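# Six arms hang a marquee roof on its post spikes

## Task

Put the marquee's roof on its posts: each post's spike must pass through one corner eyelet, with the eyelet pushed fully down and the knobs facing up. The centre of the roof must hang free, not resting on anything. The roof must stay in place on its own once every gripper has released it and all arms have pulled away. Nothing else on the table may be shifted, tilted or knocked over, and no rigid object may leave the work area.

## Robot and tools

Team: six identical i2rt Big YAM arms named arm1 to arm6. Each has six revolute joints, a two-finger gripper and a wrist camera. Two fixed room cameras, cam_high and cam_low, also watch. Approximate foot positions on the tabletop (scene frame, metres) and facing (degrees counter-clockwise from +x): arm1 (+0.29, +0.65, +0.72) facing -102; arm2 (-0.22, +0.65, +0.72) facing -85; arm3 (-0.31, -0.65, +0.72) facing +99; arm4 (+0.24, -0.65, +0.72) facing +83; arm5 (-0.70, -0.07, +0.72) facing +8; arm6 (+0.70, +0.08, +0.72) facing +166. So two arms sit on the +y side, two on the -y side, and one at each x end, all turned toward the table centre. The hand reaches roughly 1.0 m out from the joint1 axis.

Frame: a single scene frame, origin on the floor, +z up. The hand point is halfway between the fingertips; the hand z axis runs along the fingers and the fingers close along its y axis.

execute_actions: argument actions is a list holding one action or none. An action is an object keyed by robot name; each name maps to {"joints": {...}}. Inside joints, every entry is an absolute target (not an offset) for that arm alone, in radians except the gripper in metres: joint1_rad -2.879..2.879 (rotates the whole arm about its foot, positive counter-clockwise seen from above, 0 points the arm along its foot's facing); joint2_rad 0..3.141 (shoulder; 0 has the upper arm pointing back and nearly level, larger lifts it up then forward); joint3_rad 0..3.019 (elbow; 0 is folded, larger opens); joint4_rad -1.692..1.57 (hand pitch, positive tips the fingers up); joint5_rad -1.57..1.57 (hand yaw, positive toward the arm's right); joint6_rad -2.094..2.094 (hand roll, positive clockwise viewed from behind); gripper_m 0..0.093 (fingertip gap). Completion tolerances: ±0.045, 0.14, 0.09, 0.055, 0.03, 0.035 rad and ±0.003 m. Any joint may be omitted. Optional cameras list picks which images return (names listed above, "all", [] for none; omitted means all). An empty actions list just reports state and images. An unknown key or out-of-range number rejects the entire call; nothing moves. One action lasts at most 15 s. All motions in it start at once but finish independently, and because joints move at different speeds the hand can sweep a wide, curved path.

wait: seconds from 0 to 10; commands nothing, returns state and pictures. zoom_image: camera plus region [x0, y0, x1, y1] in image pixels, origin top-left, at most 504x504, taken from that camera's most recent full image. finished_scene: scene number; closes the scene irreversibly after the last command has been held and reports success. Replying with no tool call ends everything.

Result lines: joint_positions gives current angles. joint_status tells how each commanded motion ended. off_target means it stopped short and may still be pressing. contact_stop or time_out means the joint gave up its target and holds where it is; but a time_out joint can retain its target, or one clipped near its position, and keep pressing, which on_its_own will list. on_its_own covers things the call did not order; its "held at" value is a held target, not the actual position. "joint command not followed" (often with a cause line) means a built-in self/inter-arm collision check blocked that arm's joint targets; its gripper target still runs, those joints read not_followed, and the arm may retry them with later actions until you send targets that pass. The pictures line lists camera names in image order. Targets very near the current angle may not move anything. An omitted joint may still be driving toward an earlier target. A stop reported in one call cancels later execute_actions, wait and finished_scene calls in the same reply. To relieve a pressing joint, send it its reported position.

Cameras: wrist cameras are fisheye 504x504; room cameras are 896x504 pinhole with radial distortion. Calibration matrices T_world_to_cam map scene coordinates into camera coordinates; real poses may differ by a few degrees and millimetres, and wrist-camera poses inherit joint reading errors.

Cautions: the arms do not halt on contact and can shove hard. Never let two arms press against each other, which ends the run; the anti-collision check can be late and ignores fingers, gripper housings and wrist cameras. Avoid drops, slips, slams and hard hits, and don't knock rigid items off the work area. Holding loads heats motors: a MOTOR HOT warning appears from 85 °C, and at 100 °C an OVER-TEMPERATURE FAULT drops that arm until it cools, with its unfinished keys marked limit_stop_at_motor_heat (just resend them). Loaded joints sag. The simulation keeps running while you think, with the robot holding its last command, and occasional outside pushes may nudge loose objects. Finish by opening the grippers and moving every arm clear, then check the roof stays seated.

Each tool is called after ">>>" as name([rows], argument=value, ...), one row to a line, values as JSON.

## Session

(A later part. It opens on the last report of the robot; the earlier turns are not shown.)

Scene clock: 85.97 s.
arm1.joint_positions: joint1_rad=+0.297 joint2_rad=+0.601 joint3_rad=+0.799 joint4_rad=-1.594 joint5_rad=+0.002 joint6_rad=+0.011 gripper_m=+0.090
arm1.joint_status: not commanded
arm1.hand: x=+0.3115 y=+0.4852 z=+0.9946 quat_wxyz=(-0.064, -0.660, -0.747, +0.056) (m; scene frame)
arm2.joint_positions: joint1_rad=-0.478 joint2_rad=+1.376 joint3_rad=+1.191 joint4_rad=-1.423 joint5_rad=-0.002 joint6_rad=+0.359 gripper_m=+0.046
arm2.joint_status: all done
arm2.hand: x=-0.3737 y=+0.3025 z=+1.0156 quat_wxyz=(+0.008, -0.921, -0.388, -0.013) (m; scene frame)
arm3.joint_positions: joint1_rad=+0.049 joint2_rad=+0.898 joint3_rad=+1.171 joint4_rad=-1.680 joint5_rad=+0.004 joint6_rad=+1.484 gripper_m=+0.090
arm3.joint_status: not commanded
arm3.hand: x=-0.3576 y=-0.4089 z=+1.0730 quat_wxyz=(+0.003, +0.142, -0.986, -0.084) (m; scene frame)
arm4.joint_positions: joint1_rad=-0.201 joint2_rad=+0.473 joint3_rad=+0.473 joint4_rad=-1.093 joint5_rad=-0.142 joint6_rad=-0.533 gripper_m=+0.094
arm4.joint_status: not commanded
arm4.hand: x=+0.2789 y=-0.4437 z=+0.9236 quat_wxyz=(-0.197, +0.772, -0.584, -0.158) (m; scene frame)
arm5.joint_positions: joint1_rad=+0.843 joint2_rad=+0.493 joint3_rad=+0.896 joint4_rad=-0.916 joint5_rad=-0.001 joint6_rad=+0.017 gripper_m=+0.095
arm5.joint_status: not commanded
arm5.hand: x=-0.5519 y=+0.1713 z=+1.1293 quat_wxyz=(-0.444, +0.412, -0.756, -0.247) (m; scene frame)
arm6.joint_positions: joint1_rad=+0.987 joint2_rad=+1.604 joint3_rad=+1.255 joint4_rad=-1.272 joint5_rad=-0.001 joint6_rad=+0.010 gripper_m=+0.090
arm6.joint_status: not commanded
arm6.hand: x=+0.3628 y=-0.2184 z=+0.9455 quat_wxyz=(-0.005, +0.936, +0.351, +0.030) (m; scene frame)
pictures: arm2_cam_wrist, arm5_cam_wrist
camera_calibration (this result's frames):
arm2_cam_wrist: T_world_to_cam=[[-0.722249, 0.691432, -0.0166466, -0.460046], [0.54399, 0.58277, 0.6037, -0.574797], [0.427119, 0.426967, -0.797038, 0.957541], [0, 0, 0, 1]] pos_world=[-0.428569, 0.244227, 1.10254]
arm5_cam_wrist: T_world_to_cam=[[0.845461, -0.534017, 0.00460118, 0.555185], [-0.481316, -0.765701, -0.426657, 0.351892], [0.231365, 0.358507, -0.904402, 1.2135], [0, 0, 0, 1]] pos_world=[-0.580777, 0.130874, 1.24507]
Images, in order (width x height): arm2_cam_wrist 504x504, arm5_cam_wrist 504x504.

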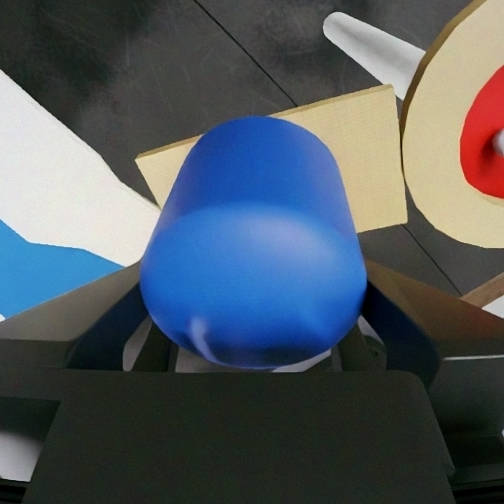

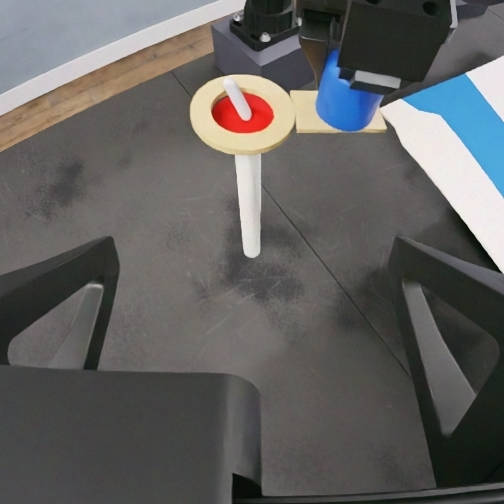

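Lower a bit more, release, retreat.

>>> execute_actions([
  {"arm2":{"joints":{"joint3_rad":1.15,"joint4_rad":-1.37,"gripper_m":0.09}},"arm5":{"joints":{"joint1_rad":0.3}},"arm3":{"joints":{"joint1_rad":0.2,"joint2_rad":0.5,"joint3_rad":0.7,"joint6_rad":0}}},
], cameras=[])

>>> execute_actions([
  {"arm2":{"joints":{"joint2_rad":0.8,"joint3_rad":1.1,"joint4_rad":-1.6}}},
], cameras=["cam_high","cam_low","arm6_cam_wrist","arm4_cam_wrist"])

Scene clock: 88.37 s.
arm1.joint_positions: joint1_rad=+0.297 joint2_rad=+0.601 joint3_rad=+0.799 joint4_rad=-1.594 joint5_rad=+0.002 joint6_rad=+0.011 gripper_m=+0.090
arm1.joint_status: not commanded
arm1.hand: x=+0.3115 y=+0.4852 z=+0.9946 quat_wxyz=(-0.064, -0.660, -0.747, +0.056) (m; scene frame)
arm2.joint_positions: joint1_rad=-0.478 joint2_rad=+1.376 joint3_rad=+1.147 joint4_rad=-1.386 joint5_rad=-0.002 joint6_rad=+0.359 gripper_m=+0.090
arm2.joint_status: all done
arm2.hand: x=-0.3715 y=+0.3069 z=+0.9995 quat_wxyz=(+0.010, -0.921, -0.388, -0.015) (m; scene frame)
arm3.joint_positions: joint1_rad=+0.196 joint2_rad=+0.499 joint3_rad=+0.711 joint4_rad=-1.682 joint5_rad=+0.002 joint6_rad=+0.017 gripper_m=+0.090
arm3.joint_status: all done
arm3.hand: x=-0.3496 y=-0.5379 z=+0.9500 quat_wxyz=(-0.031, +0.812, -0.581, -0.042) (m; scene frame)
arm4.joint_positions: joint1_rad=-0.201 joint2_rad=+0.473 joint3_rad=+0.473 joint4_rad=-1.093 joint5_rad=-0.142 joint6_rad=-0.533 gripper_m=+0.094
arm4.joint_status: not commanded
arm4.hand: x=+0.2789 y=-0.4437 z=+0.9236 quat_wxyz=(-0.197, +0.772, -0.584, -0.158) (m; scene frame)
arm5.joint_positions: joint1_rad=+0.308 joint2_rad=+0.493 joint3_rad=+0.896 joint4_rad=-0.916 joint5_rad=-0.001 joint6_rad=+0.017 gripper_m=+0.095
arm5.joint_status: all done
arm5.hand: x=-0.4498 y=+0.0598 z=+1.1302 quat_wxyz=(-0.494, +0.196, -0.838, -0.123) (m; scene frame)
arm6.joint_positions: joint1_rad=+0.987 joint2_rad=+1.604 joint3_rad=+1.255 joint4_rad=-1.272 joint5_rad=-0.001 joint6_rad=+0.010 gripper_m=+0.090
arm6.joint_status: not commanded
arm6.hand: x=+0.3628 y=-0.2184 z=+0.9455 quat_wxyz=(-0.005, +0.936, +0.351, +0.030) (m; scene frame)
pictures: none
No camera images: the call's "cameras" was empty. Leave "cameras" out to get every camera's image.

Scene clock: 89.77 s.
arm1.joint_positions: joint1_rad=+0.297 joint2_rad=+0.601 joint3_rad=+0.799 joint4_rad=-1.594 joint5_rad=+0.002 joint6_rad=+0.011 gripper_m=+0.090
arm1.joint_status: not commanded
arm1.hand: x=+0.3115 y=+0.4852 z=+0.9946 quat_wxyz=(-0.064, -0.660, -0.747, +0.056) (m; scene frame)
arm2.joint_positions: joint1_rad=-0.478 joint2_rad=+0.794 joint3_rad=+1.089 joint4_rad=-1.589 joint5_rad=-0.002 joint6_rad=+0.359 gripper_m=+0.090
arm2.joint_status: all done
arm2.hand: x=-0.3157 y=+0.4353 z=+1.1381 quat_wxyz=(-0.099, -0.912, -0.384, +0.101) (m; scene frame)
arm3.joint_positions: joint1_rad=+0.196 joint2_rad=+0.499 joint3_rad=+0.711 joint4_rad=-1.682 joint5_rad=+0.002 joint6_rad=+0.017 gripper_m=+0.090
arm3.joint_status: not commanded
arm3.hand: x=-0.3496 y=-0.5379 z=+0.9500 quat_wxyz=(-0.031, +0.812, -0.581, -0.042) (m; scene frame)
arm4.joint_positions: joint1_rad=-0.201 joint2_rad=+0.473 joint3_rad=+0.473 joint4_rad=-1.093 joint5_rad=-0.142 joint6_rad=-0.533 gripper_m=+0.094
arm4.joint_status: not commanded
arm4.hand: x=+0.2789 y=-0.4437 z=+0.9236 quat_wxyz=(-0.197, +0.772, -0.584, -0.158) (m; scene frame)
arm5.joint_positions: joint1_rad=+0.308 joint2_rad=+0.493 joint3_rad=+0.896 joint4_rad=-0.916 joint5_rad=-0.001 joint6_rad=+0.017 gripper_m=+0.095
arm5.joint_status: not commanded
arm5.hand: x=-0.4498 y=+0.0598 z=+1.1302 quat_wxyz=(-0.494, +0.196, -0.838, -0.123) (m; scene frame)
arm6.joint_positions: joint1_rad=+0.987 joint2_rad=+1.604 joint3_rad=+1.255 joint4_rad=-1.272 joint5_rad=-0.001 joint6_rad=+0.010 gripper_m=+0.090
arm6.joint_status: not commanded
arm6.hand: x=+0.3628 y=-0.2184 z=+0.9455 quat_wxyz=(-0.005, +0.936, +0.351, +0.030) (m; scene frame)
pictures: arm4_cam_wrist, arm6_cam_wrist, cam_high, cam_low
camera_calibration (this result's frames):
arm6_cam_wrist: T_world_to_cam=[[-0.657476, 0.753249, -0.0184775, 0.419322], [0.577687, 0.519677, 0.629456, -0.687203], [0.483739, 0.403178, -0.776817, 0.772542], [0, 0, 0, 1]] pos_world=[0.298973, -0.270202, 1.04044]
Images, in order (width x height): arm4_cam_wrist 504x504, arm6_cam_wrist 504x504, cam_high 896x504, cam_low 896x504.

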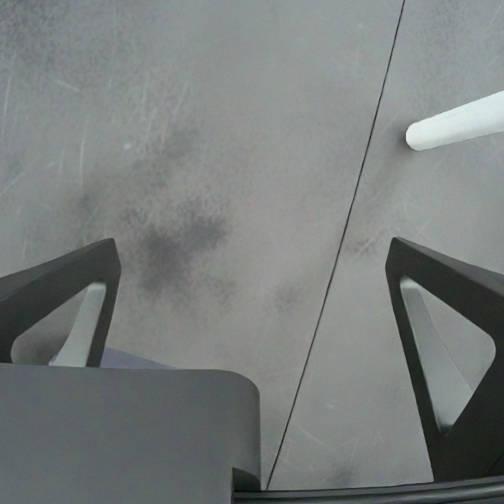

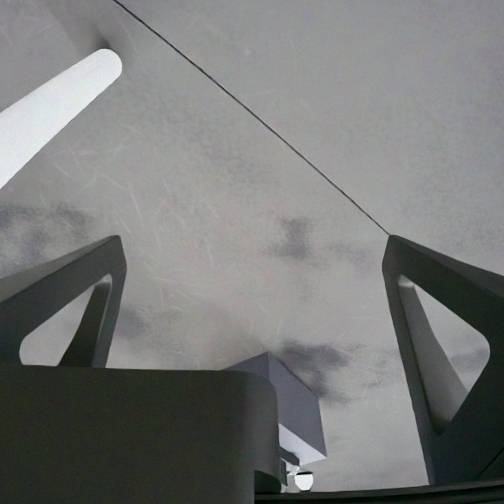

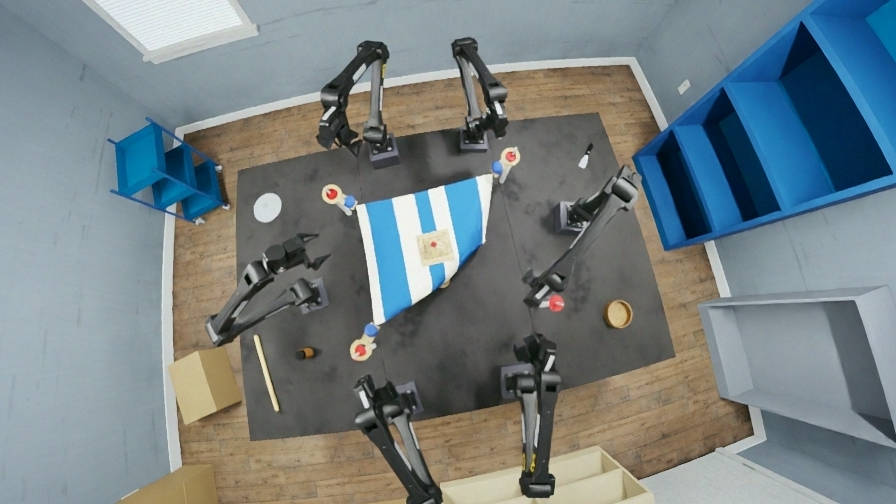

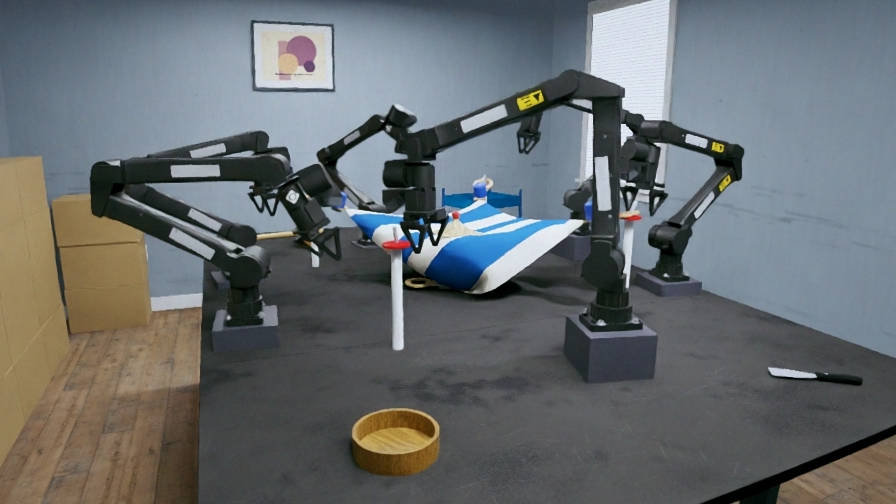

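>>> execute_actions([
  {"arm4":{"joints":{"joint1_rad":0.6,"joint2_rad":1.6,"joint3_rad":1.3,"joint4_rad":-1.27,"joint5_rad":0,"joint6_rad":0}},"arm6":{"joints":{"joint1_rad":0.4,"joint2_rad":0.9,"joint3_rad":1.0,"joint4_rad":-1.6}}},
], cameras=["arm4_cam_wrist"])

Scene clock: 91.80 s.
arm1.joint_positions: joint1_rad=+0.297 joint2_rad=+0.601 joint3_rad=+0.799 joint4_rad=-1.594 joint5_rad=+0.002 joint6_rad=+0.011 gripper_m=+0.090
arm1.joint_status: not commanded
arm1.hand: x=+0.3115 y=+0.4852 z=+0.9946 quat_wxyz=(-0.064, -0.660, -0.747, +0.056) (m; scene frame)
arm2.joint_positions: joint1_rad=-0.478 joint2_rad=+0.794 joint3_rad=+1.089 joint4_rad=-1.589 joint5_rad=-0.002 joint6_rad=+0.359 gripper_m=+0.090
arm2.joint_status: not commanded
arm2.hand: x=-0.3157 y=+0.4353 z=+1.1381 quat_wxyz=(-0.099, -0.912, -0.384, +0.101) (m; scene frame)
arm3.joint_positions: joint1_rad=+0.196 joint2_rad=+0.499 joint3_rad=+0.711 joint4_rad=-1.682 joint5_rad=+0.002 joint6_rad=+0.017 gripper_m=+0.090
arm3.joint_status: not commanded
arm3.hand: x=-0.3496 y=-0.5379 z=+0.9500 quat_wxyz=(-0.031, +0.812, -0.581, -0.042) (m; scene frame)
arm4.joint_positions: joint1_rad=+0.601 joint2_rad=+1.600 joint3_rad=+1.248 joint4_rad=-1.260 joint5_rad=+0.000 joint6_rad=-0.015 gripper_m=+0.094
arm4.joint_status: all done
arm4.hand: x=+0.0223 y=-0.2595 z=+0.9111 quat_wxyz=(+0.008, +0.866, -0.499, +0.010) (m; scene frame)
arm5.joint_positions: joint1_rad=+0.308 joint2_rad=+0.493 joint3_rad=+0.896 joint4_rad=-0.916 joint5_rad=-0.001 joint6_rad=+0.017 gripper_m=+0.095
arm5.joint_status: not commanded
arm5.hand: x=-0.4498 y=+0.0598 z=+1.1302 quat_wxyz=(-0.494, +0.196, -0.838, -0.123) (m; scene frame)
arm6.joint_positions: joint1_rad=+0.404 joint2_rad=+0.889 joint3_rad=+1.013 joint4_rad=-1.593 joint5_rad=-0.001 joint6_rad=+0.009 gripper_m=+0.090
arm6.joint_status: all done
arm6.hand: x=+0.4583 y=+0.0461 z=+1.0860 quat_wxyz=(+0.006, +0.997, +0.068, -0.043) (m; scene frame)
pictures: arm4_cam_wrist
camera_calibration (this result's frames):
arm4_cam_wrist: T_world_to_cam=[[0.858284, 0.513104, 0.00855377, 0.100697], [0.405916, -0.688996, 0.600431, -0.729032], [0.313977, -0.511868, -0.799631, 0.711752], [0, 0, 0, 1]] pos_world=[-0.0139746, -0.189645, 1.00601]
Images, in order (width x height): arm4_cam_wrist 504x504.

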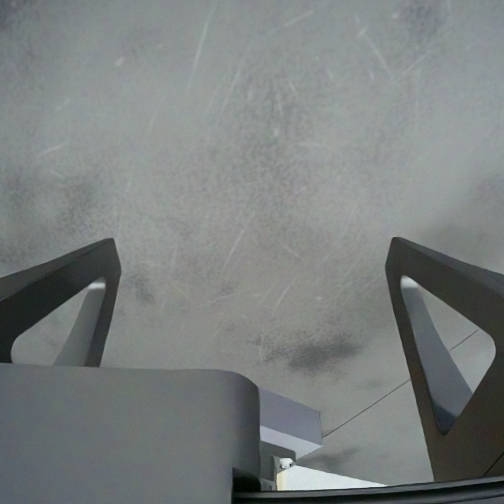

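>>> execute_actions([
  {"arm4":{"joints":{"joint2_rad":1.6,"joint3_rad":1.0,"joint4_rad":-0.2}}},
], cameras=["arm4_cam_wrist","cam_low"])

Scene clock: 93.57 s.
arm1.joint_positions: joint1_rad=+0.297 joint2_rad=+0.601 joint3_rad=+0.799 joint4_rad=-1.594 joint5_rad=+0.002 joint6_rad=+0.011 gripper_m=+0.090
arm1.joint_status: not commanded
arm1.hand: x=+0.3115 y=+0.4852 z=+0.9946 quat_wxyz=(-0.064, -0.660, -0.747, +0.056) (m; scene frame)
arm2.joint_positions: joint1_rad=-0.478 joint2_rad=+0.794 joint3_rad=+1.089 joint4_rad=-1.589 joint5_rad=-0.002 joint6_rad=+0.359 gripper_m=+0.090
arm2.joint_status: not commanded
arm2.hand: x=-0.3157 y=+0.4353 z=+1.1381 quat_wxyz=(-0.099, -0.912, -0.384, +0.101) (m; scene frame)
arm3.joint_positions: joint1_rad=+0.196 joint2_rad=+0.499 joint3_rad=+0.711 joint4_rad=-1.682 joint5_rad=+0.002 joint6_rad=+0.017 gripper_m=+0.090
arm3.joint_status: not commanded
arm3.hand: x=-0.3496 y=-0.5379 z=+0.9500 quat_wxyz=(-0.031, +0.812, -0.581, -0.042) (m; scene frame)
arm4.joint_positions: joint1_rad=+0.601 joint2_rad=+1.594 joint3_rad=+0.995 joint4_rad=-0.217 joint5_rad=+0.000 joint6_rad=-0.015 gripper_m=+0.094
arm4.joint_status: all done
arm4.hand: x=-0.0430 y=-0.1430 z=+0.8965 quat_wxyz=(-0.191, +0.803, -0.463, -0.323) (m; scene frame)
arm5.joint_positions: joint1_rad=+0.308 joint2_rad=+0.493 joint3_rad=+0.896 joint4_rad=-0.916 joint5_rad=-0.001 joint6_rad=+0.017 gripper_m=+0.095
arm5.joint_status: not commanded
arm5.hand: x=-0.4498 y=+0.0598 z=+1.1302 quat_wxyz=(-0.494, +0.196, -0.838, -0.123) (m; scene frame)
arm6.joint_positions: joint1_rad=+0.404 joint2_rad=+0.889 joint3_rad=+1.013 joint4_rad=-1.593 joint5_rad=-0.001 joint6_rad=+0.009 gripper_m=+0.090
arm6.joint_status: not commanded
arm6.hand: x=+0.4583 y=+0.0461 z=+1.0860 quat_wxyz=(+0.006, +0.997, +0.068, -0.043) (m; scene frame)
pictures: arm4_cam_wrist, cam_low
camera_calibration (this result's frames):
arm4_cam_wrist: T_world_to_cam=[[0.866542, 0.498466, 0.0252227, 0.0804161], [0.496184, -0.854916, -0.15139, 0.0407153], [-0.0538993, 0.143701, -0.988152, 1.0271], [0, 0, 0, 1]] pos_world=[-0.0345261, -0.152872, 1.01907]
Images, in order (width x height): arm4_cam_wrist 504x504, cam_low 896x504.

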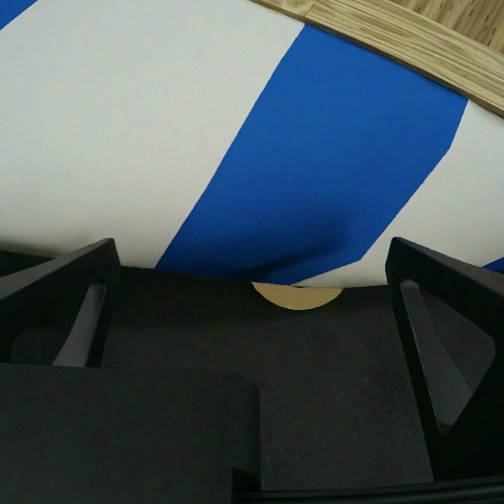

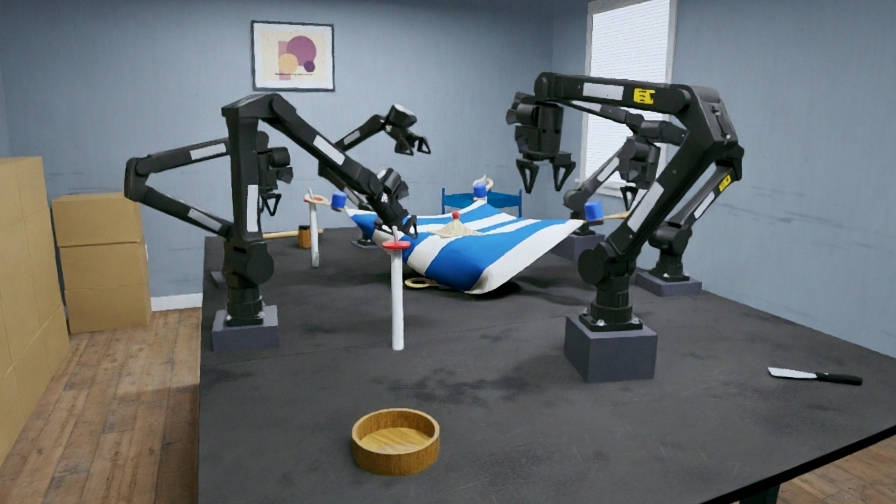

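>>> execute_actions([
  {"arm4":{"joints":{"joint1_rad":0.525,"joint2_rad":1.9,"joint3_rad":1.45,"joint4_rad":-1.12,"joint6_rad":1.57,"gripper_m":0.05}}},
], cameras=["arm4_cam_wrist","cam_low"])

Scene clock: 96.37 s.
arm1.joint_positions: joint1_rad=+0.297 joint2_rad=+0.601 joint3_rad=+0.799 joint4_rad=-1.594 joint5_rad=+0.002 joint6_rad=+0.011 gripper_m=+0.090
arm1.joint_status: not commanded
arm1.hand: x=+0.3115 y=+0.4852 z=+0.9946 quat_wxyz=(-0.064, -0.660, -0.747, +0.056) (m; scene frame)
arm2.joint_positions: joint1_rad=-0.478 joint2_rad=+0.794 joint3_rad=+1.089 joint4_rad=-1.589 joint5_rad=-0.002 joint6_rad=+0.359 gripper_m=+0.090
arm2.joint_status: not commanded
arm2.hand: x=-0.3157 y=+0.4353 z=+1.1381 quat_wxyz=(-0.099, -0.912, -0.384, +0.101) (m; scene frame)
arm3.joint_positions: joint1_rad=+0.196 joint2_rad=+0.499 joint3_rad=+0.711 joint4_rad=-1.682 joint5_rad=+0.002 joint6_rad=+0.017 gripper_m=+0.090
arm3.joint_status: not commanded
arm3.hand: x=-0.3496 y=-0.5379 z=+0.9500 quat_wxyz=(-0.031, +0.812, -0.581, -0.042) (m; scene frame)
arm4.joint_positions: joint1_rad=+0.527 joint2_rad=+1.891 joint3_rad=+1.408 joint4_rad=-1.109 joint5_rad=+0.000 joint6_rad=+1.555 gripper_m=+0.050
arm4.joint_status: all done
arm4.hand: x=+0.0130 y=-0.1623 z=+0.8280 quat_wxyz=(+0.001, +0.225, -0.974, +0.003) (m; scene frame)
arm5.joint_positions: joint1_rad=+0.308 joint2_rad=+0.493 joint3_rad=+0.896 joint4_rad=-0.916 joint5_rad=-0.001 joint6_rad=+0.017 gripper_m=+0.095
arm5.joint_status: not commanded
arm5.hand: x=-0.4498 y=+0.0598 z=+1.1302 quat_wxyz=(-0.494, +0.196, -0.838, -0.123) (m; scene frame)
arm6.joint_positions: joint1_rad=+0.404 joint2_rad=+0.889 joint3_rad=+1.013 joint4_rad=-1.593 joint5_rad=-0.001 joint6_rad=+0.009 gripper_m=+0.090
arm6.joint_status: not commanded
arm6.hand: x=+0.4583 y=+0.0461 z=+1.0860 quat_wxyz=(+0.006, +0.997, +0.068, -0.043) (m; scene frame)
pictures: arm4_cam_wrist, cam_low
camera_calibration (this result's frames):
arm4_cam_wrist: T_world_to_cam=[[0.449579, -0.893059, 0.0180187, -0.171172], [-0.730351, -0.355906, 0.583025, -0.525154], [-0.514263, -0.275276, -0.812254, 0.757526], [0, 0, 0, 1]] pos_world=[0.0829762, -0.131243, 0.924566]
Images, in order (width x height): arm4_cam_wrist 504x504, cam_low 896x504.

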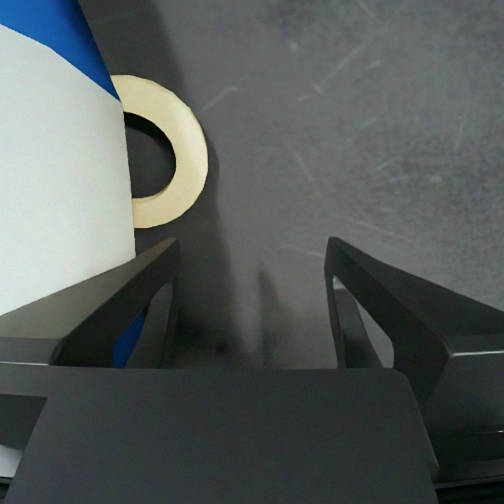

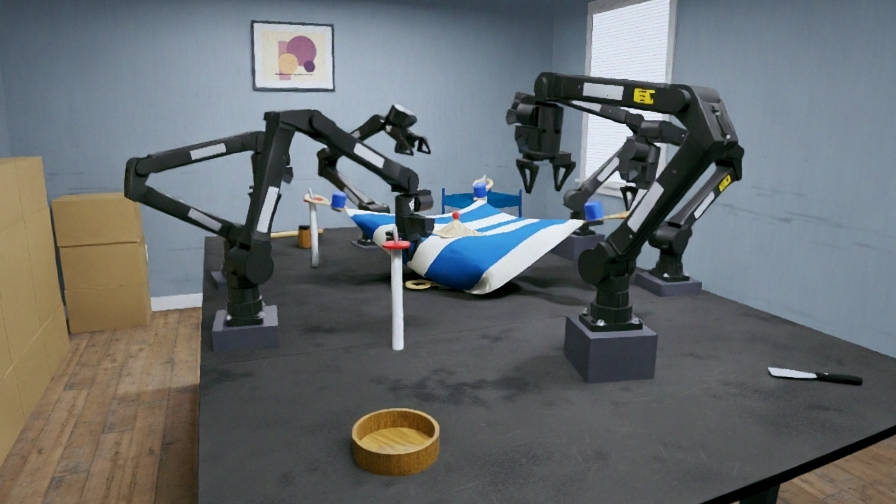

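>>> execute_actions([
  {"arm4":{"joints":{"joint2_rad":2.03,"joint3_rad":1.32,"joint4_rad":-0.84}}},
], cameras=["arm4_cam_wrist"])

Scene clock: 97.73 s.
arm1.joint_positions: joint1_rad=+0.297 joint2_rad=+0.601 joint3_rad=+0.799 joint4_rad=-1.594 joint5_rad=+0.002 joint6_rad=+0.011 gripper_m=+0.090
arm1.joint_status: not commanded
arm1.hand: x=+0.3115 y=+0.4852 z=+0.9946 quat_wxyz=(-0.064, -0.660, -0.747, +0.056) (m; scene frame)
arm2.joint_positions: joint1_rad=-0.478 joint2_rad=+0.794 joint3_rad=+1.089 joint4_rad=-1.589 joint5_rad=-0.002 joint6_rad=+0.359 gripper_m=+0.090
arm2.joint_status: not commanded
arm2.hand: x=-0.3157 y=+0.4353 z=+1.1381 quat_wxyz=(-0.099, -0.912, -0.384, +0.101) (m; scene frame)
arm3.joint_positions: joint1_rad=+0.196 joint2_rad=+0.499 joint3_rad=+0.711 joint4_rad=-1.682 joint5_rad=+0.002 joint6_rad=+0.017 gripper_m=+0.090
arm3.joint_status: not commanded
arm3.hand: x=-0.3496 y=-0.5379 z=+0.9500 quat_wxyz=(-0.031, +0.812, -0.581, -0.042) (m; scene frame)
arm4.joint_positions: joint1_rad=+0.527 joint2_rad=+2.008 joint3_rad=+1.324 joint4_rad=-0.853 joint5_rad=+0.001 joint6_rad=+1.557 gripper_m=+0.050
arm4.joint_status: all done
arm4.hand: x=+0.0082 y=-0.1529 z=+0.7406 quat_wxyz=(+0.007, +0.224, -0.974, -0.023) (m; scene frame)
arm5.joint_positions: joint1_rad=+0.308 joint2_rad=+0.493 joint3_rad=+0.896 joint4_rad=-0.916 joint5_rad=-0.001 joint6_rad=+0.017 gripper_m=+0.095
arm5.joint_status: not commanded
arm5.hand: x=-0.4498 y=+0.0598 z=+1.1302 quat_wxyz=(-0.494, +0.196, -0.838, -0.123) (m; scene frame)
arm6.joint_positions: joint1_rad=+0.404 joint2_rad=+0.889 joint3_rad=+1.013 joint4_rad=-1.593 joint5_rad=-0.001 joint6_rad=+0.009 gripper_m=+0.090
arm6.joint_status: not commanded
arm6.hand: x=+0.4583 y=+0.0461 z=+1.0860 quat_wxyz=(+0.006, +0.997, +0.068, -0.043) (m; scene frame)
pictures: arm4_cam_wrist
camera_calibration (this result's frames):
arm4_cam_wrist: T_world_to_cam=[[0.447453, -0.893563, -0.0364837, -0.118801], [-0.717883, -0.383211, 0.5812, -0.477235], [-0.53332, -0.233868, -0.812943, 0.6937], [0, 0, 0, 1]] pos_world=[0.0805229, -0.126804, 0.836973]
Images, in order (width x height): arm4_cam_wrist 504x504.

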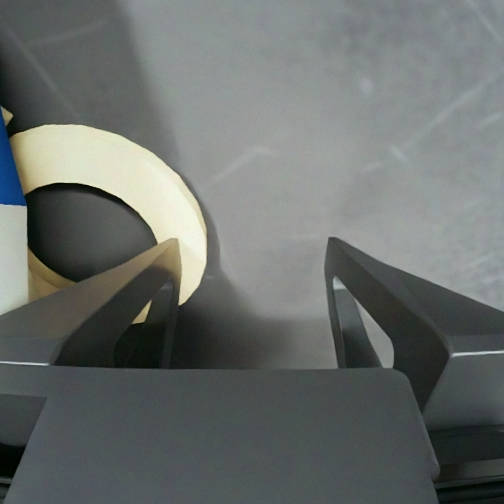

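>>> execute_actions([
  {"arm4":{"joints":{"joint2_rad":2.02,"joint3_rad":1.41,"joint4_rad":-0.95}}},
], cameras=[])

>>> execute_actions([
  {"arm4":{"joints":{"joint2_rad":2.08,"joint3_rad":1.38,"joint4_rad":-0.86}}},
], cameras=["arm4_cam_wrist"])

Scene clock: 98.83 s.
arm1.joint_positions: joint1_rad=+0.297 joint2_rad=+0.601 joint3_rad=+0.799 joint4_rad=-1.594 joint5_rad=+0.002 joint6_rad=+0.011 gripper_m=+0.090
arm1.joint_status: not commanded
arm1.hand: x=+0.3115 y=+0.4852 z=+0.9946 quat_wxyz=(-0.064, -0.660, -0.747, +0.056) (m; scene frame)
arm2.joint_positions: joint1_rad=-0.478 joint2_rad=+0.794 joint3_rad=+1.089 joint4_rad=-1.589 joint5_rad=-0.002 joint6_rad=+0.359 gripper_m=+0.090
arm2.joint_status: not commanded
arm2.hand: x=-0.3157 y=+0.4353 z=+1.1381 quat_wxyz=(-0.099, -0.912, -0.384, +0.101) (m; scene frame)
arm3.joint_positions: joint1_rad=+0.196 joint2_rad=+0.499 joint3_rad=+0.711 joint4_rad=-1.682 joint5_rad=+0.002 joint6_rad=+0.017 gripper_m=+0.090
arm3.joint_status: not commanded
arm3.hand: x=-0.3496 y=-0.5379 z=+0.9500 quat_wxyz=(-0.031, +0.812, -0.581, -0.042) (m; scene frame)
arm4.joint_positions: joint1_rad=+0.527 joint2_rad=+2.008 joint3_rad=+1.368 joint4_rad=-0.940 joint5_rad=+0.001 joint6_rad=+1.557 gripper_m=+0.050
arm4.joint_status: all done
arm4.hand: x=+0.0085 y=-0.1532 z=+0.7537 quat_wxyz=(+0.002, +0.224, -0.975, -0.003) (m; scene frame)
arm5.joint_positions: joint1_rad=+0.308 joint2_rad=+0.493 joint3_rad=+0.896 joint4_rad=-0.916 joint5_rad=-0.001 joint6_rad=+0.017 gripper_m=+0.095
arm5.joint_status: not commanded
arm5.hand: x=-0.4498 y=+0.0598 z=+1.1302 quat_wxyz=(-0.494, +0.196, -0.838, -0.123) (m; scene frame)
arm6.joint_positions: joint1_rad=+0.404 joint2_rad=+0.889 joint3_rad=+1.013 joint4_rad=-1.593 joint5_rad=-0.001 joint6_rad=+0.009 gripper_m=+0.090
arm6.joint_status: not commanded
arm6.hand: x=+0.4583 y=+0.0461 z=+1.0860 quat_wxyz=(+0.006, +0.997, +0.068, -0.043) (m; scene frame)
pictures: none
No camera images: the call's "cameras" was empty. Leave "cameras" out to get every camera's image.

Scene clock: 99.60 s.
arm1.joint_positions: joint1_rad=+0.297 joint2_rad=+0.601 joint3_rad=+0.799 joint4_rad=-1.594 joint5_rad=+0.002 joint6_rad=+0.011 gripper_m=+0.090
arm1.joint_status: not commanded
arm1.hand: x=+0.3115 y=+0.4852 z=+0.9946 quat_wxyz=(-0.064, -0.660, -0.747, +0.056) (m; scene frame)
arm2.joint_positions: joint1_rad=-0.478 joint2_rad=+0.794 joint3_rad=+1.089 joint4_rad=-1.589 joint5_rad=-0.002 joint6_rad=+0.359 gripper_m=+0.090
arm2.joint_status: not commanded
arm2.hand: x=-0.3157 y=+0.4353 z=+1.1381 quat_wxyz=(-0.099, -0.912, -0.384, +0.101) (m; scene frame)
arm3.joint_positions: joint1_rad=+0.196 joint2_rad=+0.499 joint3_rad=+0.711 joint4_rad=-1.682 joint5_rad=+0.002 joint6_rad=+0.017 gripper_m=+0.090
arm3.joint_status: not commanded
arm3.hand: x=-0.3496 y=-0.5379 z=+0.9500 quat_wxyz=(-0.031, +0.812, -0.581, -0.042) (m; scene frame)
arm4.joint_positions: joint1_rad=+0.527 joint2_rad=+2.051 joint3_rad=+1.368 joint4_rad=-0.872 joint5_rad=+0.001 joint6_rad=+1.557 gripper_m=+0.050
arm4.joint_status: all done
arm4.hand: x=+0.0044 y=-0.1447 z=+0.7308 quat_wxyz=(+0.005, +0.224, -0.975, -0.014) (m; scene frame)
arm5.joint_positions: joint1_rad=+0.308 joint2_rad=+0.493 joint3_rad=+0.896 joint4_rad=-0.916 joint5_rad=-0.001 joint6_rad=+0.017 gripper_m=+0.095
arm5.joint_status: not commanded
arm5.hand: x=-0.4498 y=+0.0598 z=+1.1302 quat_wxyz=(-0.494, +0.196, -0.838, -0.123) (m; scene frame)
arm6.joint_positions: joint1_rad=+0.404 joint2_rad=+0.889 joint3_rad=+1.013 joint4_rad=-1.593 joint5_rad=-0.001 joint6_rad=+0.009 gripper_m=+0.090
arm6.joint_status: not commanded
arm6.hand: x=+0.4583 y=+0.0461 z=+1.0860 quat_wxyz=(+0.006, +0.997, +0.068, -0.043) (m; scene frame)
pictures: arm4_cam_wrist
camera_calibration (this result's frames):
arm4_cam_wrist: T_world_to_cam=[[0.447738, -0.893988, -0.0178057, -0.123778], [-0.722454, -0.373418, 0.58191, -0.47026], [-0.526869, -0.247679, -0.813058, 0.683641], [0, 0, 0, 1]] pos_world=[0.0758685, -0.116935, 0.827285]
Images, in order (width x height): arm4_cam_wrist 504x504.

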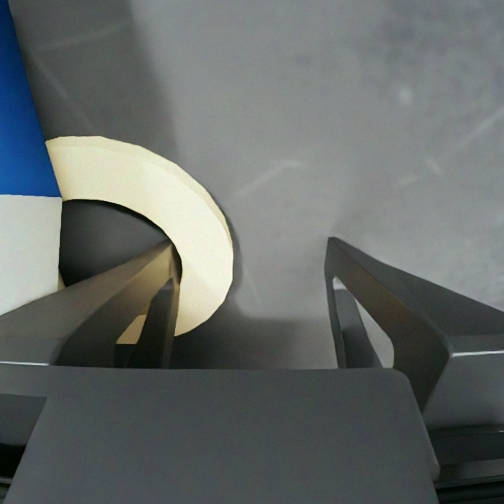

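>>> execute_actions([
  {"arm4":{"joints":{"gripper_m":0.0}}},
], cameras=[])

>>> execute_actions([
  {"arm4":{"joints":{"joint1_rad":0.09,"joint2_rad":1.75,"joint3_rad":1.1,"joint4_rad":-0.92}}},
], cameras=["arm4_cam_wrist","cam_high","cam_low"])

Scene clock: 100.60 s.
arm1.joint_positions: joint1_rad=+0.297 joint2_rad=+0.601 joint3_rad=+0.799 joint4_rad=-1.594 joint5_rad=+0.002 joint6_rad=+0.011 gripper_m=+0.090
arm1.joint_status: not commanded
arm1.hand: x=+0.3115 y=+0.4852 z=+0.9946 quat_wxyz=(-0.064, -0.660, -0.747, +0.056) (m; scene frame)
arm2.joint_positions: joint1_rad=-0.478 joint2_rad=+0.794 joint3_rad=+1.089 joint4_rad=-1.589 joint5_rad=-0.002 joint6_rad=+0.359 gripper_m=+0.090
arm2.joint_status: not commanded
arm2.hand: x=-0.3157 y=+0.4353 z=+1.1381 quat_wxyz=(-0.099, -0.912, -0.384, +0.101) (m; scene frame)
arm3.joint_positions: joint1_rad=+0.196 joint2_rad=+0.499 joint3_rad=+0.711 joint4_rad=-1.682 joint5_rad=+0.002 joint6_rad=+0.017 gripper_m=+0.090
arm3.joint_status: not commanded
arm3.hand: x=-0.3496 y=-0.5379 z=+0.9500 quat_wxyz=(-0.031, +0.812, -0.581, -0.042) (m; scene frame)
arm4.joint_positions: joint1_rad=+0.527 joint2_rad=+2.051 joint3_rad=+1.368 joint4_rad=-0.872 joint5_rad=+0.001 joint6_rad=+1.557 gripper_m=+0.015
arm4.joint_status: gripper_m off_target (ended at +0.015, target +0.000)
arm4.hand: x=+0.0043 y=-0.1445 z=+0.7308 quat_wxyz=(+0.005, +0.223, -0.975, -0.015) (m; scene frame)
arm5.joint_positions: joint1_rad=+0.308 joint2_rad=+0.493 joint3_rad=+0.896 joint4_rad=-0.916 joint5_rad=-0.001 joint6_rad=+0.017 gripper_m=+0.095
arm5.joint_status: not commanded
arm5.hand: x=-0.4498 y=+0.0598 z=+1.1302 quat_wxyz=(-0.494, +0.196, -0.838, -0.123) (m; scene frame)
arm6.joint_positions: joint1_rad=+0.404 joint2_rad=+0.889 joint3_rad=+1.013 joint4_rad=-1.593 joint5_rad=-0.001 joint6_rad=+0.009 gripper_m=+0.090
arm6.joint_status: not commanded
arm6.hand: x=+0.4583 y=+0.0461 z=+1.0860 quat_wxyz=(+0.006, +0.997, +0.068, -0.043) (m; scene frame)
pictures: none
No camera images: the call's "cameras" was empty. Leave "cameras" out to get every camera's image.

Scene clock: 101.87 s.
arm1.joint_positions: joint1_rad=+0.297 joint2_rad=+0.601 joint3_rad=+0.799 joint4_rad=-1.594 joint5_rad=+0.002 joint6_rad=+0.011 gripper_m=+0.090
arm1.joint_status: not commanded
arm1.hand: x=+0.3115 y=+0.4852 z=+0.9946 quat_wxyz=(-0.064, -0.660, -0.747, +0.056) (m; scene frame)
arm2.joint_positions: joint1_rad=-0.478 joint2_rad=+0.794 joint3_rad=+1.089 joint4_rad=-1.589 joint5_rad=-0.002 joint6_rad=+0.359 gripper_m=+0.090
arm2.joint_status: not commanded
arm2.hand: x=-0.3157 y=+0.4353 z=+1.1381 quat_wxyz=(-0.099, -0.912, -0.384, +0.101) (m; scene frame)
arm3.joint_positions: joint1_rad=+0.196 joint2_rad=+0.499 joint3_rad=+0.711 joint4_rad=-1.682 joint5_rad=+0.002 joint6_rad=+0.017 gripper_m=+0.090
arm3.joint_status: not commanded
arm3.hand: x=-0.3496 y=-0.5379 z=+0.9500 quat_wxyz=(-0.031, +0.812, -0.581, -0.042) (m; scene frame)
arm4.joint_positions: joint1_rad=+0.112 joint2_rad=+1.737 joint3_rad=+1.100 joint4_rad=-0.918 joint5_rad=-0.016 joint6_rad=+1.526 gripper_m=+0.015
arm4.joint_status: all done
arm4.hand: x=+0.2278 y=-0.1879 z=+0.8000 quat_wxyz=(+0.013, +0.034, -0.999, -0.014) (m; scene frame)
arm5.joint_positions: joint1_rad=+0.308 joint2_rad=+0.493 joint3_rad=+0.896 joint4_rad=-0.916 joint5_rad=-0.001 joint6_rad=+0.017 gripper_m=+0.095
arm5.joint_status: not commanded
arm5.hand: x=-0.4498 y=+0.0598 z=+1.1302 quat_wxyz=(-0.494, +0.196, -0.838, -0.123) (m; scene frame)
arm6.joint_positions: joint1_rad=+0.404 joint2_rad=+0.889 joint3_rad=+1.013 joint4_rad=-1.593 joint5_rad=-0.001 joint6_rad=+0.009 gripper_m=+0.090
arm6.joint_status: not commanded
arm6.hand: x=+0.4583 y=+0.0461 z=+1.0860 quat_wxyz=(+0.006, +0.997, +0.068, -0.043) (m; scene frame)
pictures: arm4_cam_wrist, cam_high, cam_low
camera_calibration (this result's frames):
arm4_cam_wrist: T_world_to_cam=[[0.0802026, -0.996627, -0.0173763, -0.197198], [-0.797027, -0.0745891, 0.59932, -0.306099], [-0.598594, -0.0342176, -0.800321, 0.893192], [0, 0, 0, 1]] pos_world=[0.306506, -0.188802, 0.894865]
Images, in order (width x height): arm4_cam_wrist 504x504, cam_high 896x504, cam_low 896x504.

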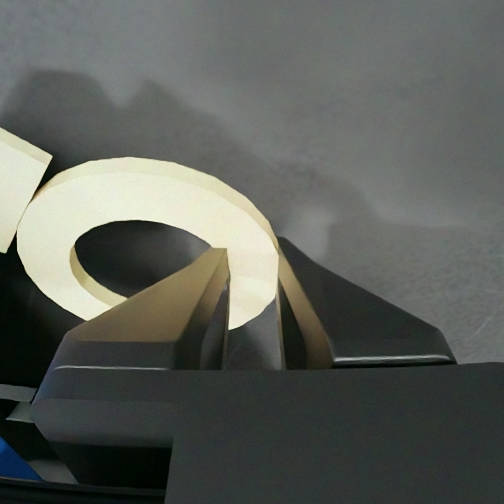

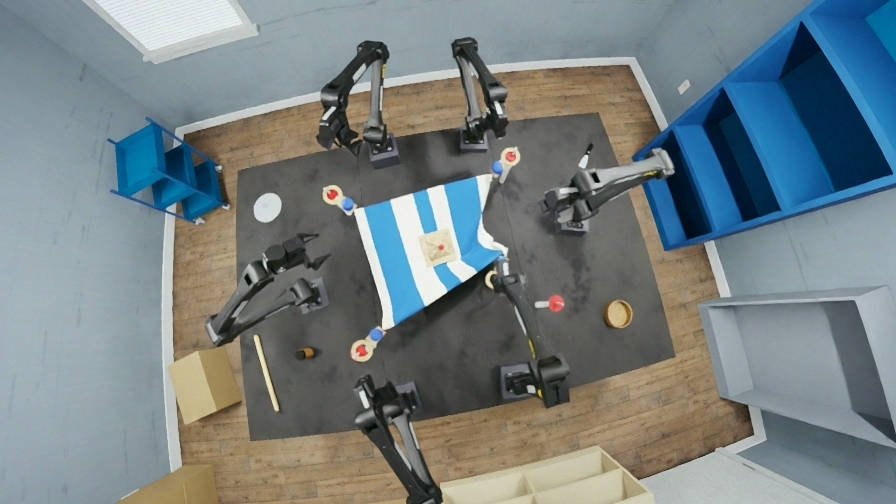

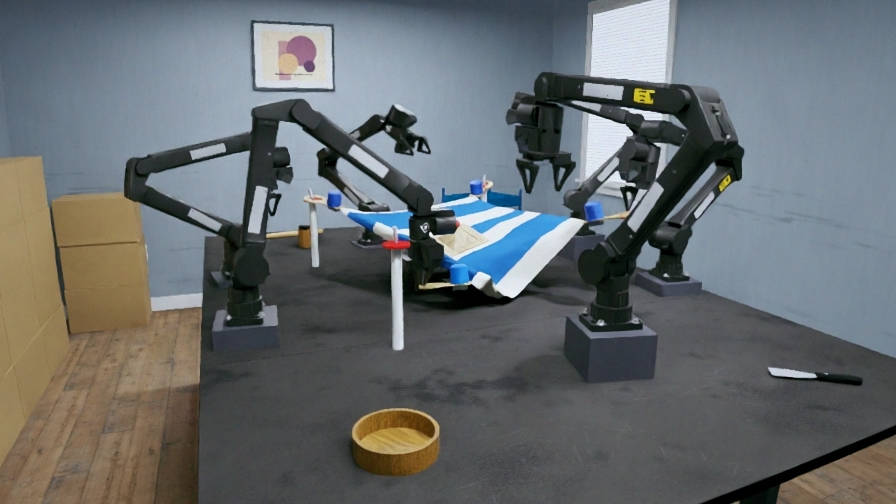

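>>> execute_actions([
  {"arm4":{"joints":{"joint1_rad":0.0,"joint2_rad":1.8,"joint3_rad":0.98,"joint4_rad":-0.76}}},
], cameras=[])

>>> execute_actions([
  {"arm4":{"joints":{"gripper_m":0.04}}},
], cameras=[])

>>> execute_actions([
  {"arm4":{"joints":{"joint2_rad":1.2,"joint3_rad":1.2,"joint4_rad":-1.57}},"arm6":{"joints":{"joint1_rad":0.75,"joint2_rad":1.7,"joint3_rad":1.5,"joint4_rad":-1.37,"joint6_rad":0}}},
], cameras=["arm6_cam_wrist","cam_high"])

Scene clock: 104.23 s.
arm1.joint_positions: joint1_rad=+0.297 joint2_rad=+0.601 joint3_rad=+0.799 joint4_rad=-1.594 joint5_rad=+0.002 joint6_rad=+0.011 gripper_m=+0.090
arm1.joint_status: not commanded
arm1.hand: x=+0.3115 y=+0.4852 z=+0.9946 quat_wxyz=(-0.064, -0.660, -0.747, +0.056) (m; scene frame)
arm2.joint_positions: joint1_rad=-0.478 joint2_rad=+0.794 joint3_rad=+1.089 joint4_rad=-1.589 joint5_rad=-0.002 joint6_rad=+0.359 gripper_m=+0.090
arm2.joint_status: not commanded
arm2.hand: x=-0.3157 y=+0.4353 z=+1.1381 quat_wxyz=(-0.099, -0.912, -0.384, +0.101) (m; scene frame)
arm3.joint_positions: joint1_rad=+0.196 joint2_rad=+0.499 joint3_rad=+0.711 joint4_rad=-1.682 joint5_rad=+0.002 joint6_rad=+0.017 gripper_m=+0.090
arm3.joint_status: not commanded
arm3.hand: x=-0.3496 y=-0.5379 z=+0.9500 quat_wxyz=(-0.031, +0.812, -0.581, -0.042) (m; scene frame)
arm4.joint_positions: joint1_rad=+0.056 joint2_rad=+1.791 joint3_rad=+0.969 joint4_rad=-0.778 joint5_rad=-0.021 joint6_rad=+1.492 gripper_m=+0.015
arm4.joint_status: joint1_rad time_out (moved -0.056 of -0.112); the others done
arm4.on_its_own: joint1_rad reads +0.056 and still pushes toward +0.000 since a time_out
arm4.hand: x=+0.2511 y=-0.2262 z=+0.7390 quat_wxyz=(+0.016, +0.022, -1.000, +0.008) (m; scene frame)
arm5.joint_positions: joint1_rad=+0.308 joint2_rad=+0.493 joint3_rad=+0.896 joint4_rad=-0.916 joint5_rad=-0.001 joint6_rad=+0.017 gripper_m=+0.095
arm5.joint_status: not commanded
arm5.hand: x=-0.4498 y=+0.0598 z=+1.1302 quat_wxyz=(-0.494, +0.196, -0.838, -0.123) (m; scene frame)
arm6.joint_positions: joint1_rad=+0.404 joint2_rad=+0.889 joint3_rad=+1.013 joint4_rad=-1.593 joint5_rad=-0.001 joint6_rad=+0.009 gripper_m=+0.090
arm6.joint_status: not commanded
arm6.hand: x=+0.4583 y=+0.0461 z=+1.0860 quat_wxyz=(+0.006, +0.997, +0.068, -0.043) (m; scene frame)
pictures: none
No camera images: the call's "cameras" was empty. Leave "cameras" out to get every camera's image.

not run: a stop came earlier in this reply.

not run: a stop came earlier in this reply.

>>> execute_actions([
  {"arm4":{"joints":{"joint1_rad":0.07}},"arm6":{"joints":{"joint1_rad":0.65,"joint2_rad":1.7,"joint3_rad":1.45,"joint4_rad":-1.32,"joint6_rad":0}}},
], cameras=["arm6_cam_wrist","cam_high"])

Scene clock: 105.97 s.
arm1.joint_positions: joint1_rad=+0.297 joint2_rad=+0.601 joint3_rad=+0.799 joint4_rad=-1.594 joint5_rad=+0.002 joint6_rad=+0.011 gripper_m=+0.090
arm1.joint_status: not commanded
arm1.hand: x=+0.3115 y=+0.4852 z=+0.9946 quat_wxyz=(-0.064, -0.660, -0.747, +0.056) (m; scene frame)
arm2.joint_positions: joint1_rad=-0.478 joint2_rad=+0.794 joint3_rad=+1.089 joint4_rad=-1.589 joint5_rad=-0.002 joint6_rad=+0.359 gripper_m=+0.090
arm2.joint_status: not commanded
arm2.hand: x=-0.3157 y=+0.4353 z=+1.1381 quat_wxyz=(-0.099, -0.912, -0.384, +0.101) (m; scene frame)
arm3.joint_positions: joint1_rad=+0.196 joint2_rad=+0.499 joint3_rad=+0.711 joint4_rad=-1.682 joint5_rad=+0.002 joint6_rad=+0.017 gripper_m=+0.090
arm3.joint_status: not commanded
arm3.hand: x=-0.3496 y=-0.5379 z=+0.9500 quat_wxyz=(-0.031, +0.812, -0.581, -0.042) (m; scene frame)
arm4.joint_positions: joint1_rad=+0.101 joint2_rad=+1.799 joint3_rad=+0.963 joint4_rad=-0.775 joint5_rad=-0.020 joint6_rad=+1.492 gripper_m=+0.015
arm4.joint_status: all done
arm4.hand: x=+0.2321 y=-0.2297 z=+0.7347 quat_wxyz=(+0.015, +0.045, -0.999, +0.014) (m; scene frame)
arm5.joint_positions: joint1_rad=+0.308 joint2_rad=+0.493 joint3_rad=+0.896 joint4_rad=-0.916 joint5_rad=-0.001 joint6_rad=+0.017 gripper_m=+0.095
arm5.joint_status: not commanded
arm5.hand: x=-0.4498 y=+0.0598 z=+1.1302 quat_wxyz=(-0.494, +0.196, -0.838, -0.123) (m; scene frame)
arm6.joint_positions: joint1_rad=+0.652 joint2_rad=+1.699 joint3_rad=+1.414 joint4_rad=-1.322 joint5_rad=-0.003 joint6_rad=+0.008 gripper_m=+0.090
arm6.joint_status: all done
arm6.hand: x=+0.2406 y=-0.1096 z=+0.9569 quat_wxyz=(+0.000, +0.981, +0.191, +0.026) (m; scene frame)
pictures: arm6_cam_wrist, cam_high
camera_calibration (this result's frames):
arm6_cam_wrist: T_world_to_cam=[[-0.375447, 0.926695, -0.0166322, 0.206593], [0.721774, 0.303588, 0.621994, -0.731552], [0.581448, 0.221521, -0.782845, 0.758915], [0, 0, 0, 1]] pos_world=[0.164311, -0.137474, 1.05257]
Images, in order (width x height): arm6_cam_wrist 504x504, cam_high 896x504.

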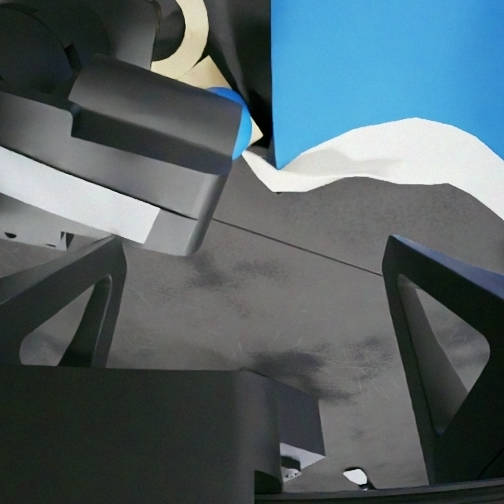

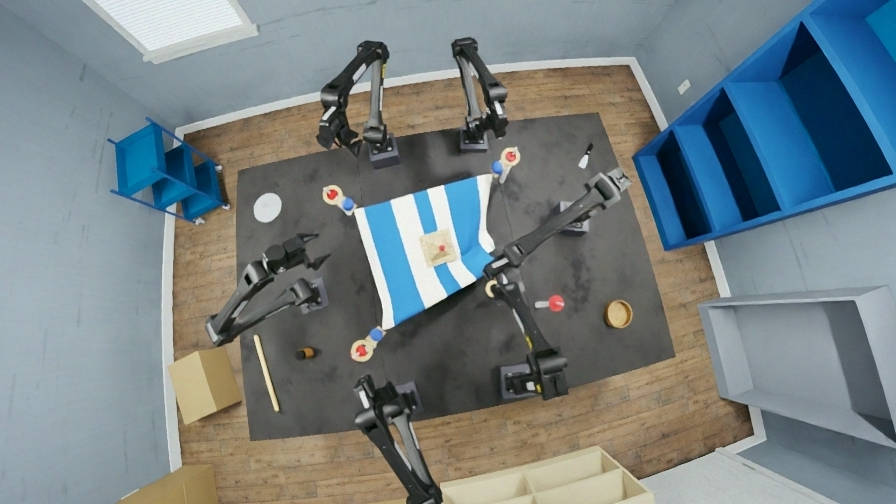

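>>> execute_actions([
  {"arm4":{"joints":{"gripper_m":0.04}}},
], cameras=[])

>>> execute_actions([
  {"arm4":{"joints":{"joint2_rad":1.2,"joint3_rad":1.1,"joint4_rad":-1.47}}},
], cameras=["arm6_cam_wrist","cam_high"])

Scene clock: 107.17 s.
arm1.joint_positions: joint1_rad=+0.297 joint2_rad=+0.601 joint3_rad=+0.799 joint4_rad=-1.594 joint5_rad=+0.002 joint6_rad=+0.011 gripper_m=+0.090
arm1.joint_status: not commanded
arm1.hand: x=+0.3115 y=+0.4852 z=+0.9946 quat_wxyz=(-0.064, -0.660, -0.747, +0.056) (m; scene frame)
arm2.joint_positions: joint1_rad=-0.478 joint2_rad=+0.794 joint3_rad=+1.089 joint4_rad=-1.589 joint5_rad=-0.002 joint6_rad=+0.359 gripper_m=+0.090
arm2.joint_status: not commanded
arm2.hand: x=-0.3157 y=+0.4353 z=+1.1381 quat_wxyz=(-0.099, -0.912, -0.384, +0.101) (m; scene frame)
arm3.joint_positions: joint1_rad=+0.196 joint2_rad=+0.499 joint3_rad=+0.711 joint4_rad=-1.682 joint5_rad=+0.002 joint6_rad=+0.017 gripper_m=+0.090
arm3.joint_status: not commanded
arm3.hand: x=-0.3496 y=-0.5379 z=+0.9500 quat_wxyz=(-0.031, +0.812, -0.581, -0.042) (m; scene frame)
arm4.joint_positions: joint1_rad=+0.084 joint2_rad=+1.799 joint3_rad=+0.963 joint4_rad=-0.771 joint5_rad=-0.003 joint6_rad=+1.555 gripper_m=+0.040
arm4.joint_status: all done
arm4.hand: x=+0.2422 y=-0.2285 z=+0.7345 quat_wxyz=(+0.007, +0.005, -1.000, +0.012) (m; scene frame)
arm5.joint_positions: joint1_rad=+0.308 joint2_rad=+0.493 joint3_rad=+0.896 joint4_rad=-0.916 joint5_rad=-0.001 joint6_rad=+0.017 gripper_m=+0.095
arm5.joint_status: not commanded
arm5.hand: x=-0.4498 y=+0.0598 z=+1.1302 quat_wxyz=(-0.494, +0.196, -0.838, -0.123) (m; scene frame)
arm6.joint_positions: joint1_rad=+0.652 joint2_rad=+1.699 joint3_rad=+1.414 joint4_rad=-1.322 joint5_rad=-0.003 joint6_rad=+0.008 gripper_m=+0.090
arm6.joint_status: not commanded
arm6.hand: x=+0.2406 y=-0.1096 z=+0.9569 quat_wxyz=(+0.000, +0.981, +0.191, +0.026) (m; scene frame)
pictures: none
No camera images: the call's "cameras" was empty. Leave "cameras" out to get every camera's image.

Scene clock: 109.10 s.
arm1.joint_positions: joint1_rad=+0.297 joint2_rad=+0.601 joint3_rad=+0.799 joint4_rad=-1.594 joint5_rad=+0.002 joint6_rad=+0.011 gripper_m=+0.090
arm1.joint_status: not commanded
arm1.hand: x=+0.3115 y=+0.4852 z=+0.9946 quat_wxyz=(-0.064, -0.660, -0.747, +0.056) (m; scene frame)
arm2.joint_positions: joint1_rad=-0.478 joint2_rad=+0.794 joint3_rad=+1.089 joint4_rad=-1.589 joint5_rad=-0.002 joint6_rad=+0.359 gripper_m=+0.090
arm2.joint_status: not commanded
arm2.hand: x=-0.3157 y=+0.4353 z=+1.1381 quat_wxyz=(-0.099, -0.912, -0.384, +0.101) (m; scene frame)
arm3.joint_positions: joint1_rad=+0.196 joint2_rad=+0.499 joint3_rad=+0.711 joint4_rad=-1.682 joint5_rad=+0.002 joint6_rad=+0.017 gripper_m=+0.090
arm3.joint_status: not commanded
arm3.hand: x=-0.3496 y=-0.5379 z=+0.9500 quat_wxyz=(-0.031, +0.812, -0.581, -0.042) (m; scene frame)
arm4.joint_positions: joint1_rad=+0.084 joint2_rad=+1.196 joint3_rad=+1.094 joint4_rad=-1.461 joint5_rad=-0.003 joint6_rad=+1.556 gripper_m=+0.040
arm4.joint_status: all done
arm4.hand: x=+0.2444 y=-0.3244 z=+1.0015 quat_wxyz=(+0.006, +0.004, -1.000, -0.010) (m; scene frame)
arm5.joint_positions: joint1_rad=+0.308 joint2_rad=+0.493 joint3_rad=+0.896 joint4_rad=-0.916 joint5_rad=-0.001 joint6_rad=+0.017 gripper_m=+0.095
arm5.joint_status: not commanded
arm5.hand: x=-0.4498 y=+0.0598 z=+1.1302 quat_wxyz=(-0.494, +0.196, -0.838, -0.123) (m; scene frame)
arm6.joint_positions: joint1_rad=+0.649 joint2_rad=+1.698 joint3_rad=+1.454 joint4_rad=-1.325 joint5_rad=-0.004 joint6_rad=-0.004 gripper_m=+0.090
arm6.joint_status: not commanded
arm6.hand: x=+0.2275 y=-0.1133 z=+0.9721 quat_wxyz=(+0.005, +0.981, +0.196, +0.006) (m; scene frame)
pictures: arm6_cam_wrist, cam_high
joint command not followed: on one or more control steps a check withheld the commanded joint targets of the arm4 arm, and it was not sent them on those steps.
cause: the commanded joint targets would bring a part of the robot too close to another arm (this arm's wrist (the part past joint 4) and the other arm's wrist (the part past joint 5)); next, command targets that bring no part of the robot closer to that arm.
camera_calibration (this result's frames):
arm6_cam_wrist: T_world_to_cam=[[-0.383866, 0.923217, -0.0178158, 0.208091], [0.741187, 0.319572, 0.590352, -0.702265], [0.550717, 0.213411, -0.806949, 0.808859], [0, 0, 0, 1]] pos_world=[0.154937, -0.140309, 1.071]
Images, in order (width x height): arm6_cam_wrist 504x504, cam_high 896x504.

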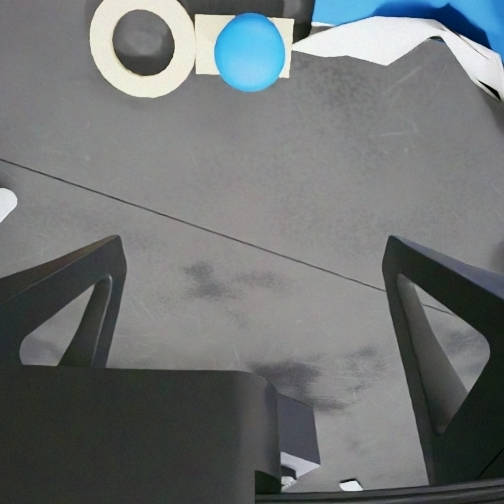

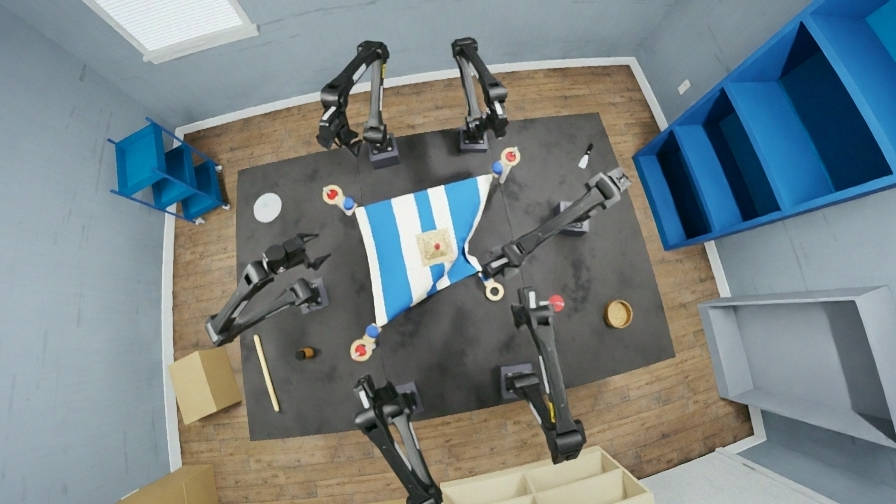

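>>> execute_actions([
  {"arm6":{"joints":{"joint2_rad":1.93,"joint3_rad":1.45,"joint4_rad":-1.09}},"arm4":{"joints":{"joint1_rad":0.3,"joint2_rad":0.6,"joint3_rad":0.7,"joint6_rad":0}}},
], cameras=["arm6_cam_wrist"])

Scene clock: 111.60 s.
arm1.joint_positions: joint1_rad=+0.297 joint2_rad=+0.601 joint3_rad=+0.799 joint4_rad=-1.594 joint5_rad=+0.002 joint6_rad=+0.011 gripper_m=+0.090
arm1.joint_status: not commanded
arm1.hand: x=+0.3115 y=+0.4852 z=+0.9946 quat_wxyz=(-0.064, -0.660, -0.747, +0.056) (m; scene frame)
arm2.joint_positions: joint1_rad=-0.478 joint2_rad=+0.794 joint3_rad=+1.089 joint4_rad=-1.589 joint5_rad=-0.002 joint6_rad=+0.359 gripper_m=+0.090
arm2.joint_status: not commanded
arm2.hand: x=-0.3157 y=+0.4353 z=+1.1381 quat_wxyz=(-0.099, -0.912, -0.384, +0.101) (m; scene frame)
arm3.joint_positions: joint1_rad=+0.196 joint2_rad=+0.499 joint3_rad=+0.711 joint4_rad=-1.682 joint5_rad=+0.002 joint6_rad=+0.017 gripper_m=+0.090
arm3.joint_status: not commanded
arm3.hand: x=-0.3496 y=-0.5379 z=+0.9500 quat_wxyz=(-0.031, +0.812, -0.581, -0.042) (m; scene frame)
arm4.joint_positions: joint1_rad=+0.295 joint2_rad=+0.601 joint3_rad=+0.713 joint4_rad=-1.464 joint5_rad=-0.001 joint6_rad=+0.015 gripper_m=+0.040
arm4.joint_status: all done
arm4.hand: x=+0.2056 y=-0.4752 z=+0.9803 quat_wxyz=(-0.069, +0.765, -0.633, -0.093) (m; scene frame)
arm5.joint_positions: joint1_rad=+0.308 joint2_rad=+0.493 joint3_rad=+0.896 joint4_rad=-0.916 joint5_rad=-0.001 joint6_rad=+0.017 gripper_m=+0.095
arm5.joint_status: not commanded
arm5.hand: x=-0.4498 y=+0.0598 z=+1.1302 quat_wxyz=(-0.494, +0.196, -0.838, -0.123) (m; scene frame)
arm6.joint_positions: joint1_rad=+0.649 joint2_rad=+1.944 joint3_rad=+1.448 joint4_rad=-1.100 joint5_rad=-0.004 joint6_rad=-0.004 gripper_m=+0.090
arm6.joint_status: all done
arm6.hand: x=+0.1884 y=-0.1306 z=+0.8425 quat_wxyz=(+0.002, +0.980, +0.196, +0.020) (m; scene frame)
pictures: arm6_cam_wrist
camera_calibration (this result's frames):
arm6_cam_wrist: T_world_to_cam=[[-0.383614, 0.92332, -0.0179115, 0.206724], [0.725626, 0.313362, 0.612594, -0.607835], [0.571233, 0.222003, -0.790195, 0.712621], [0, 0, 0, 1]] pos_world=[0.113291, -0.158604, 0.939168]
Images, in order (width x height): arm6_cam_wrist 504x504.

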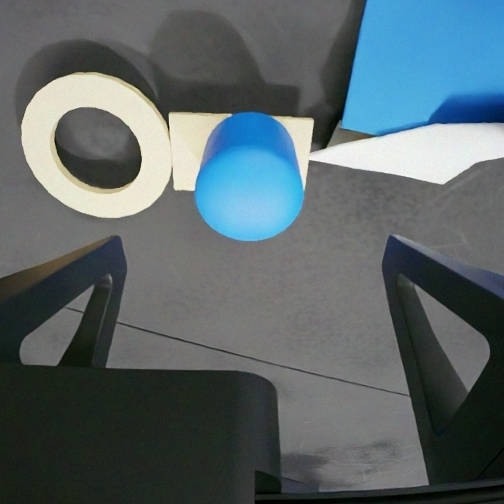

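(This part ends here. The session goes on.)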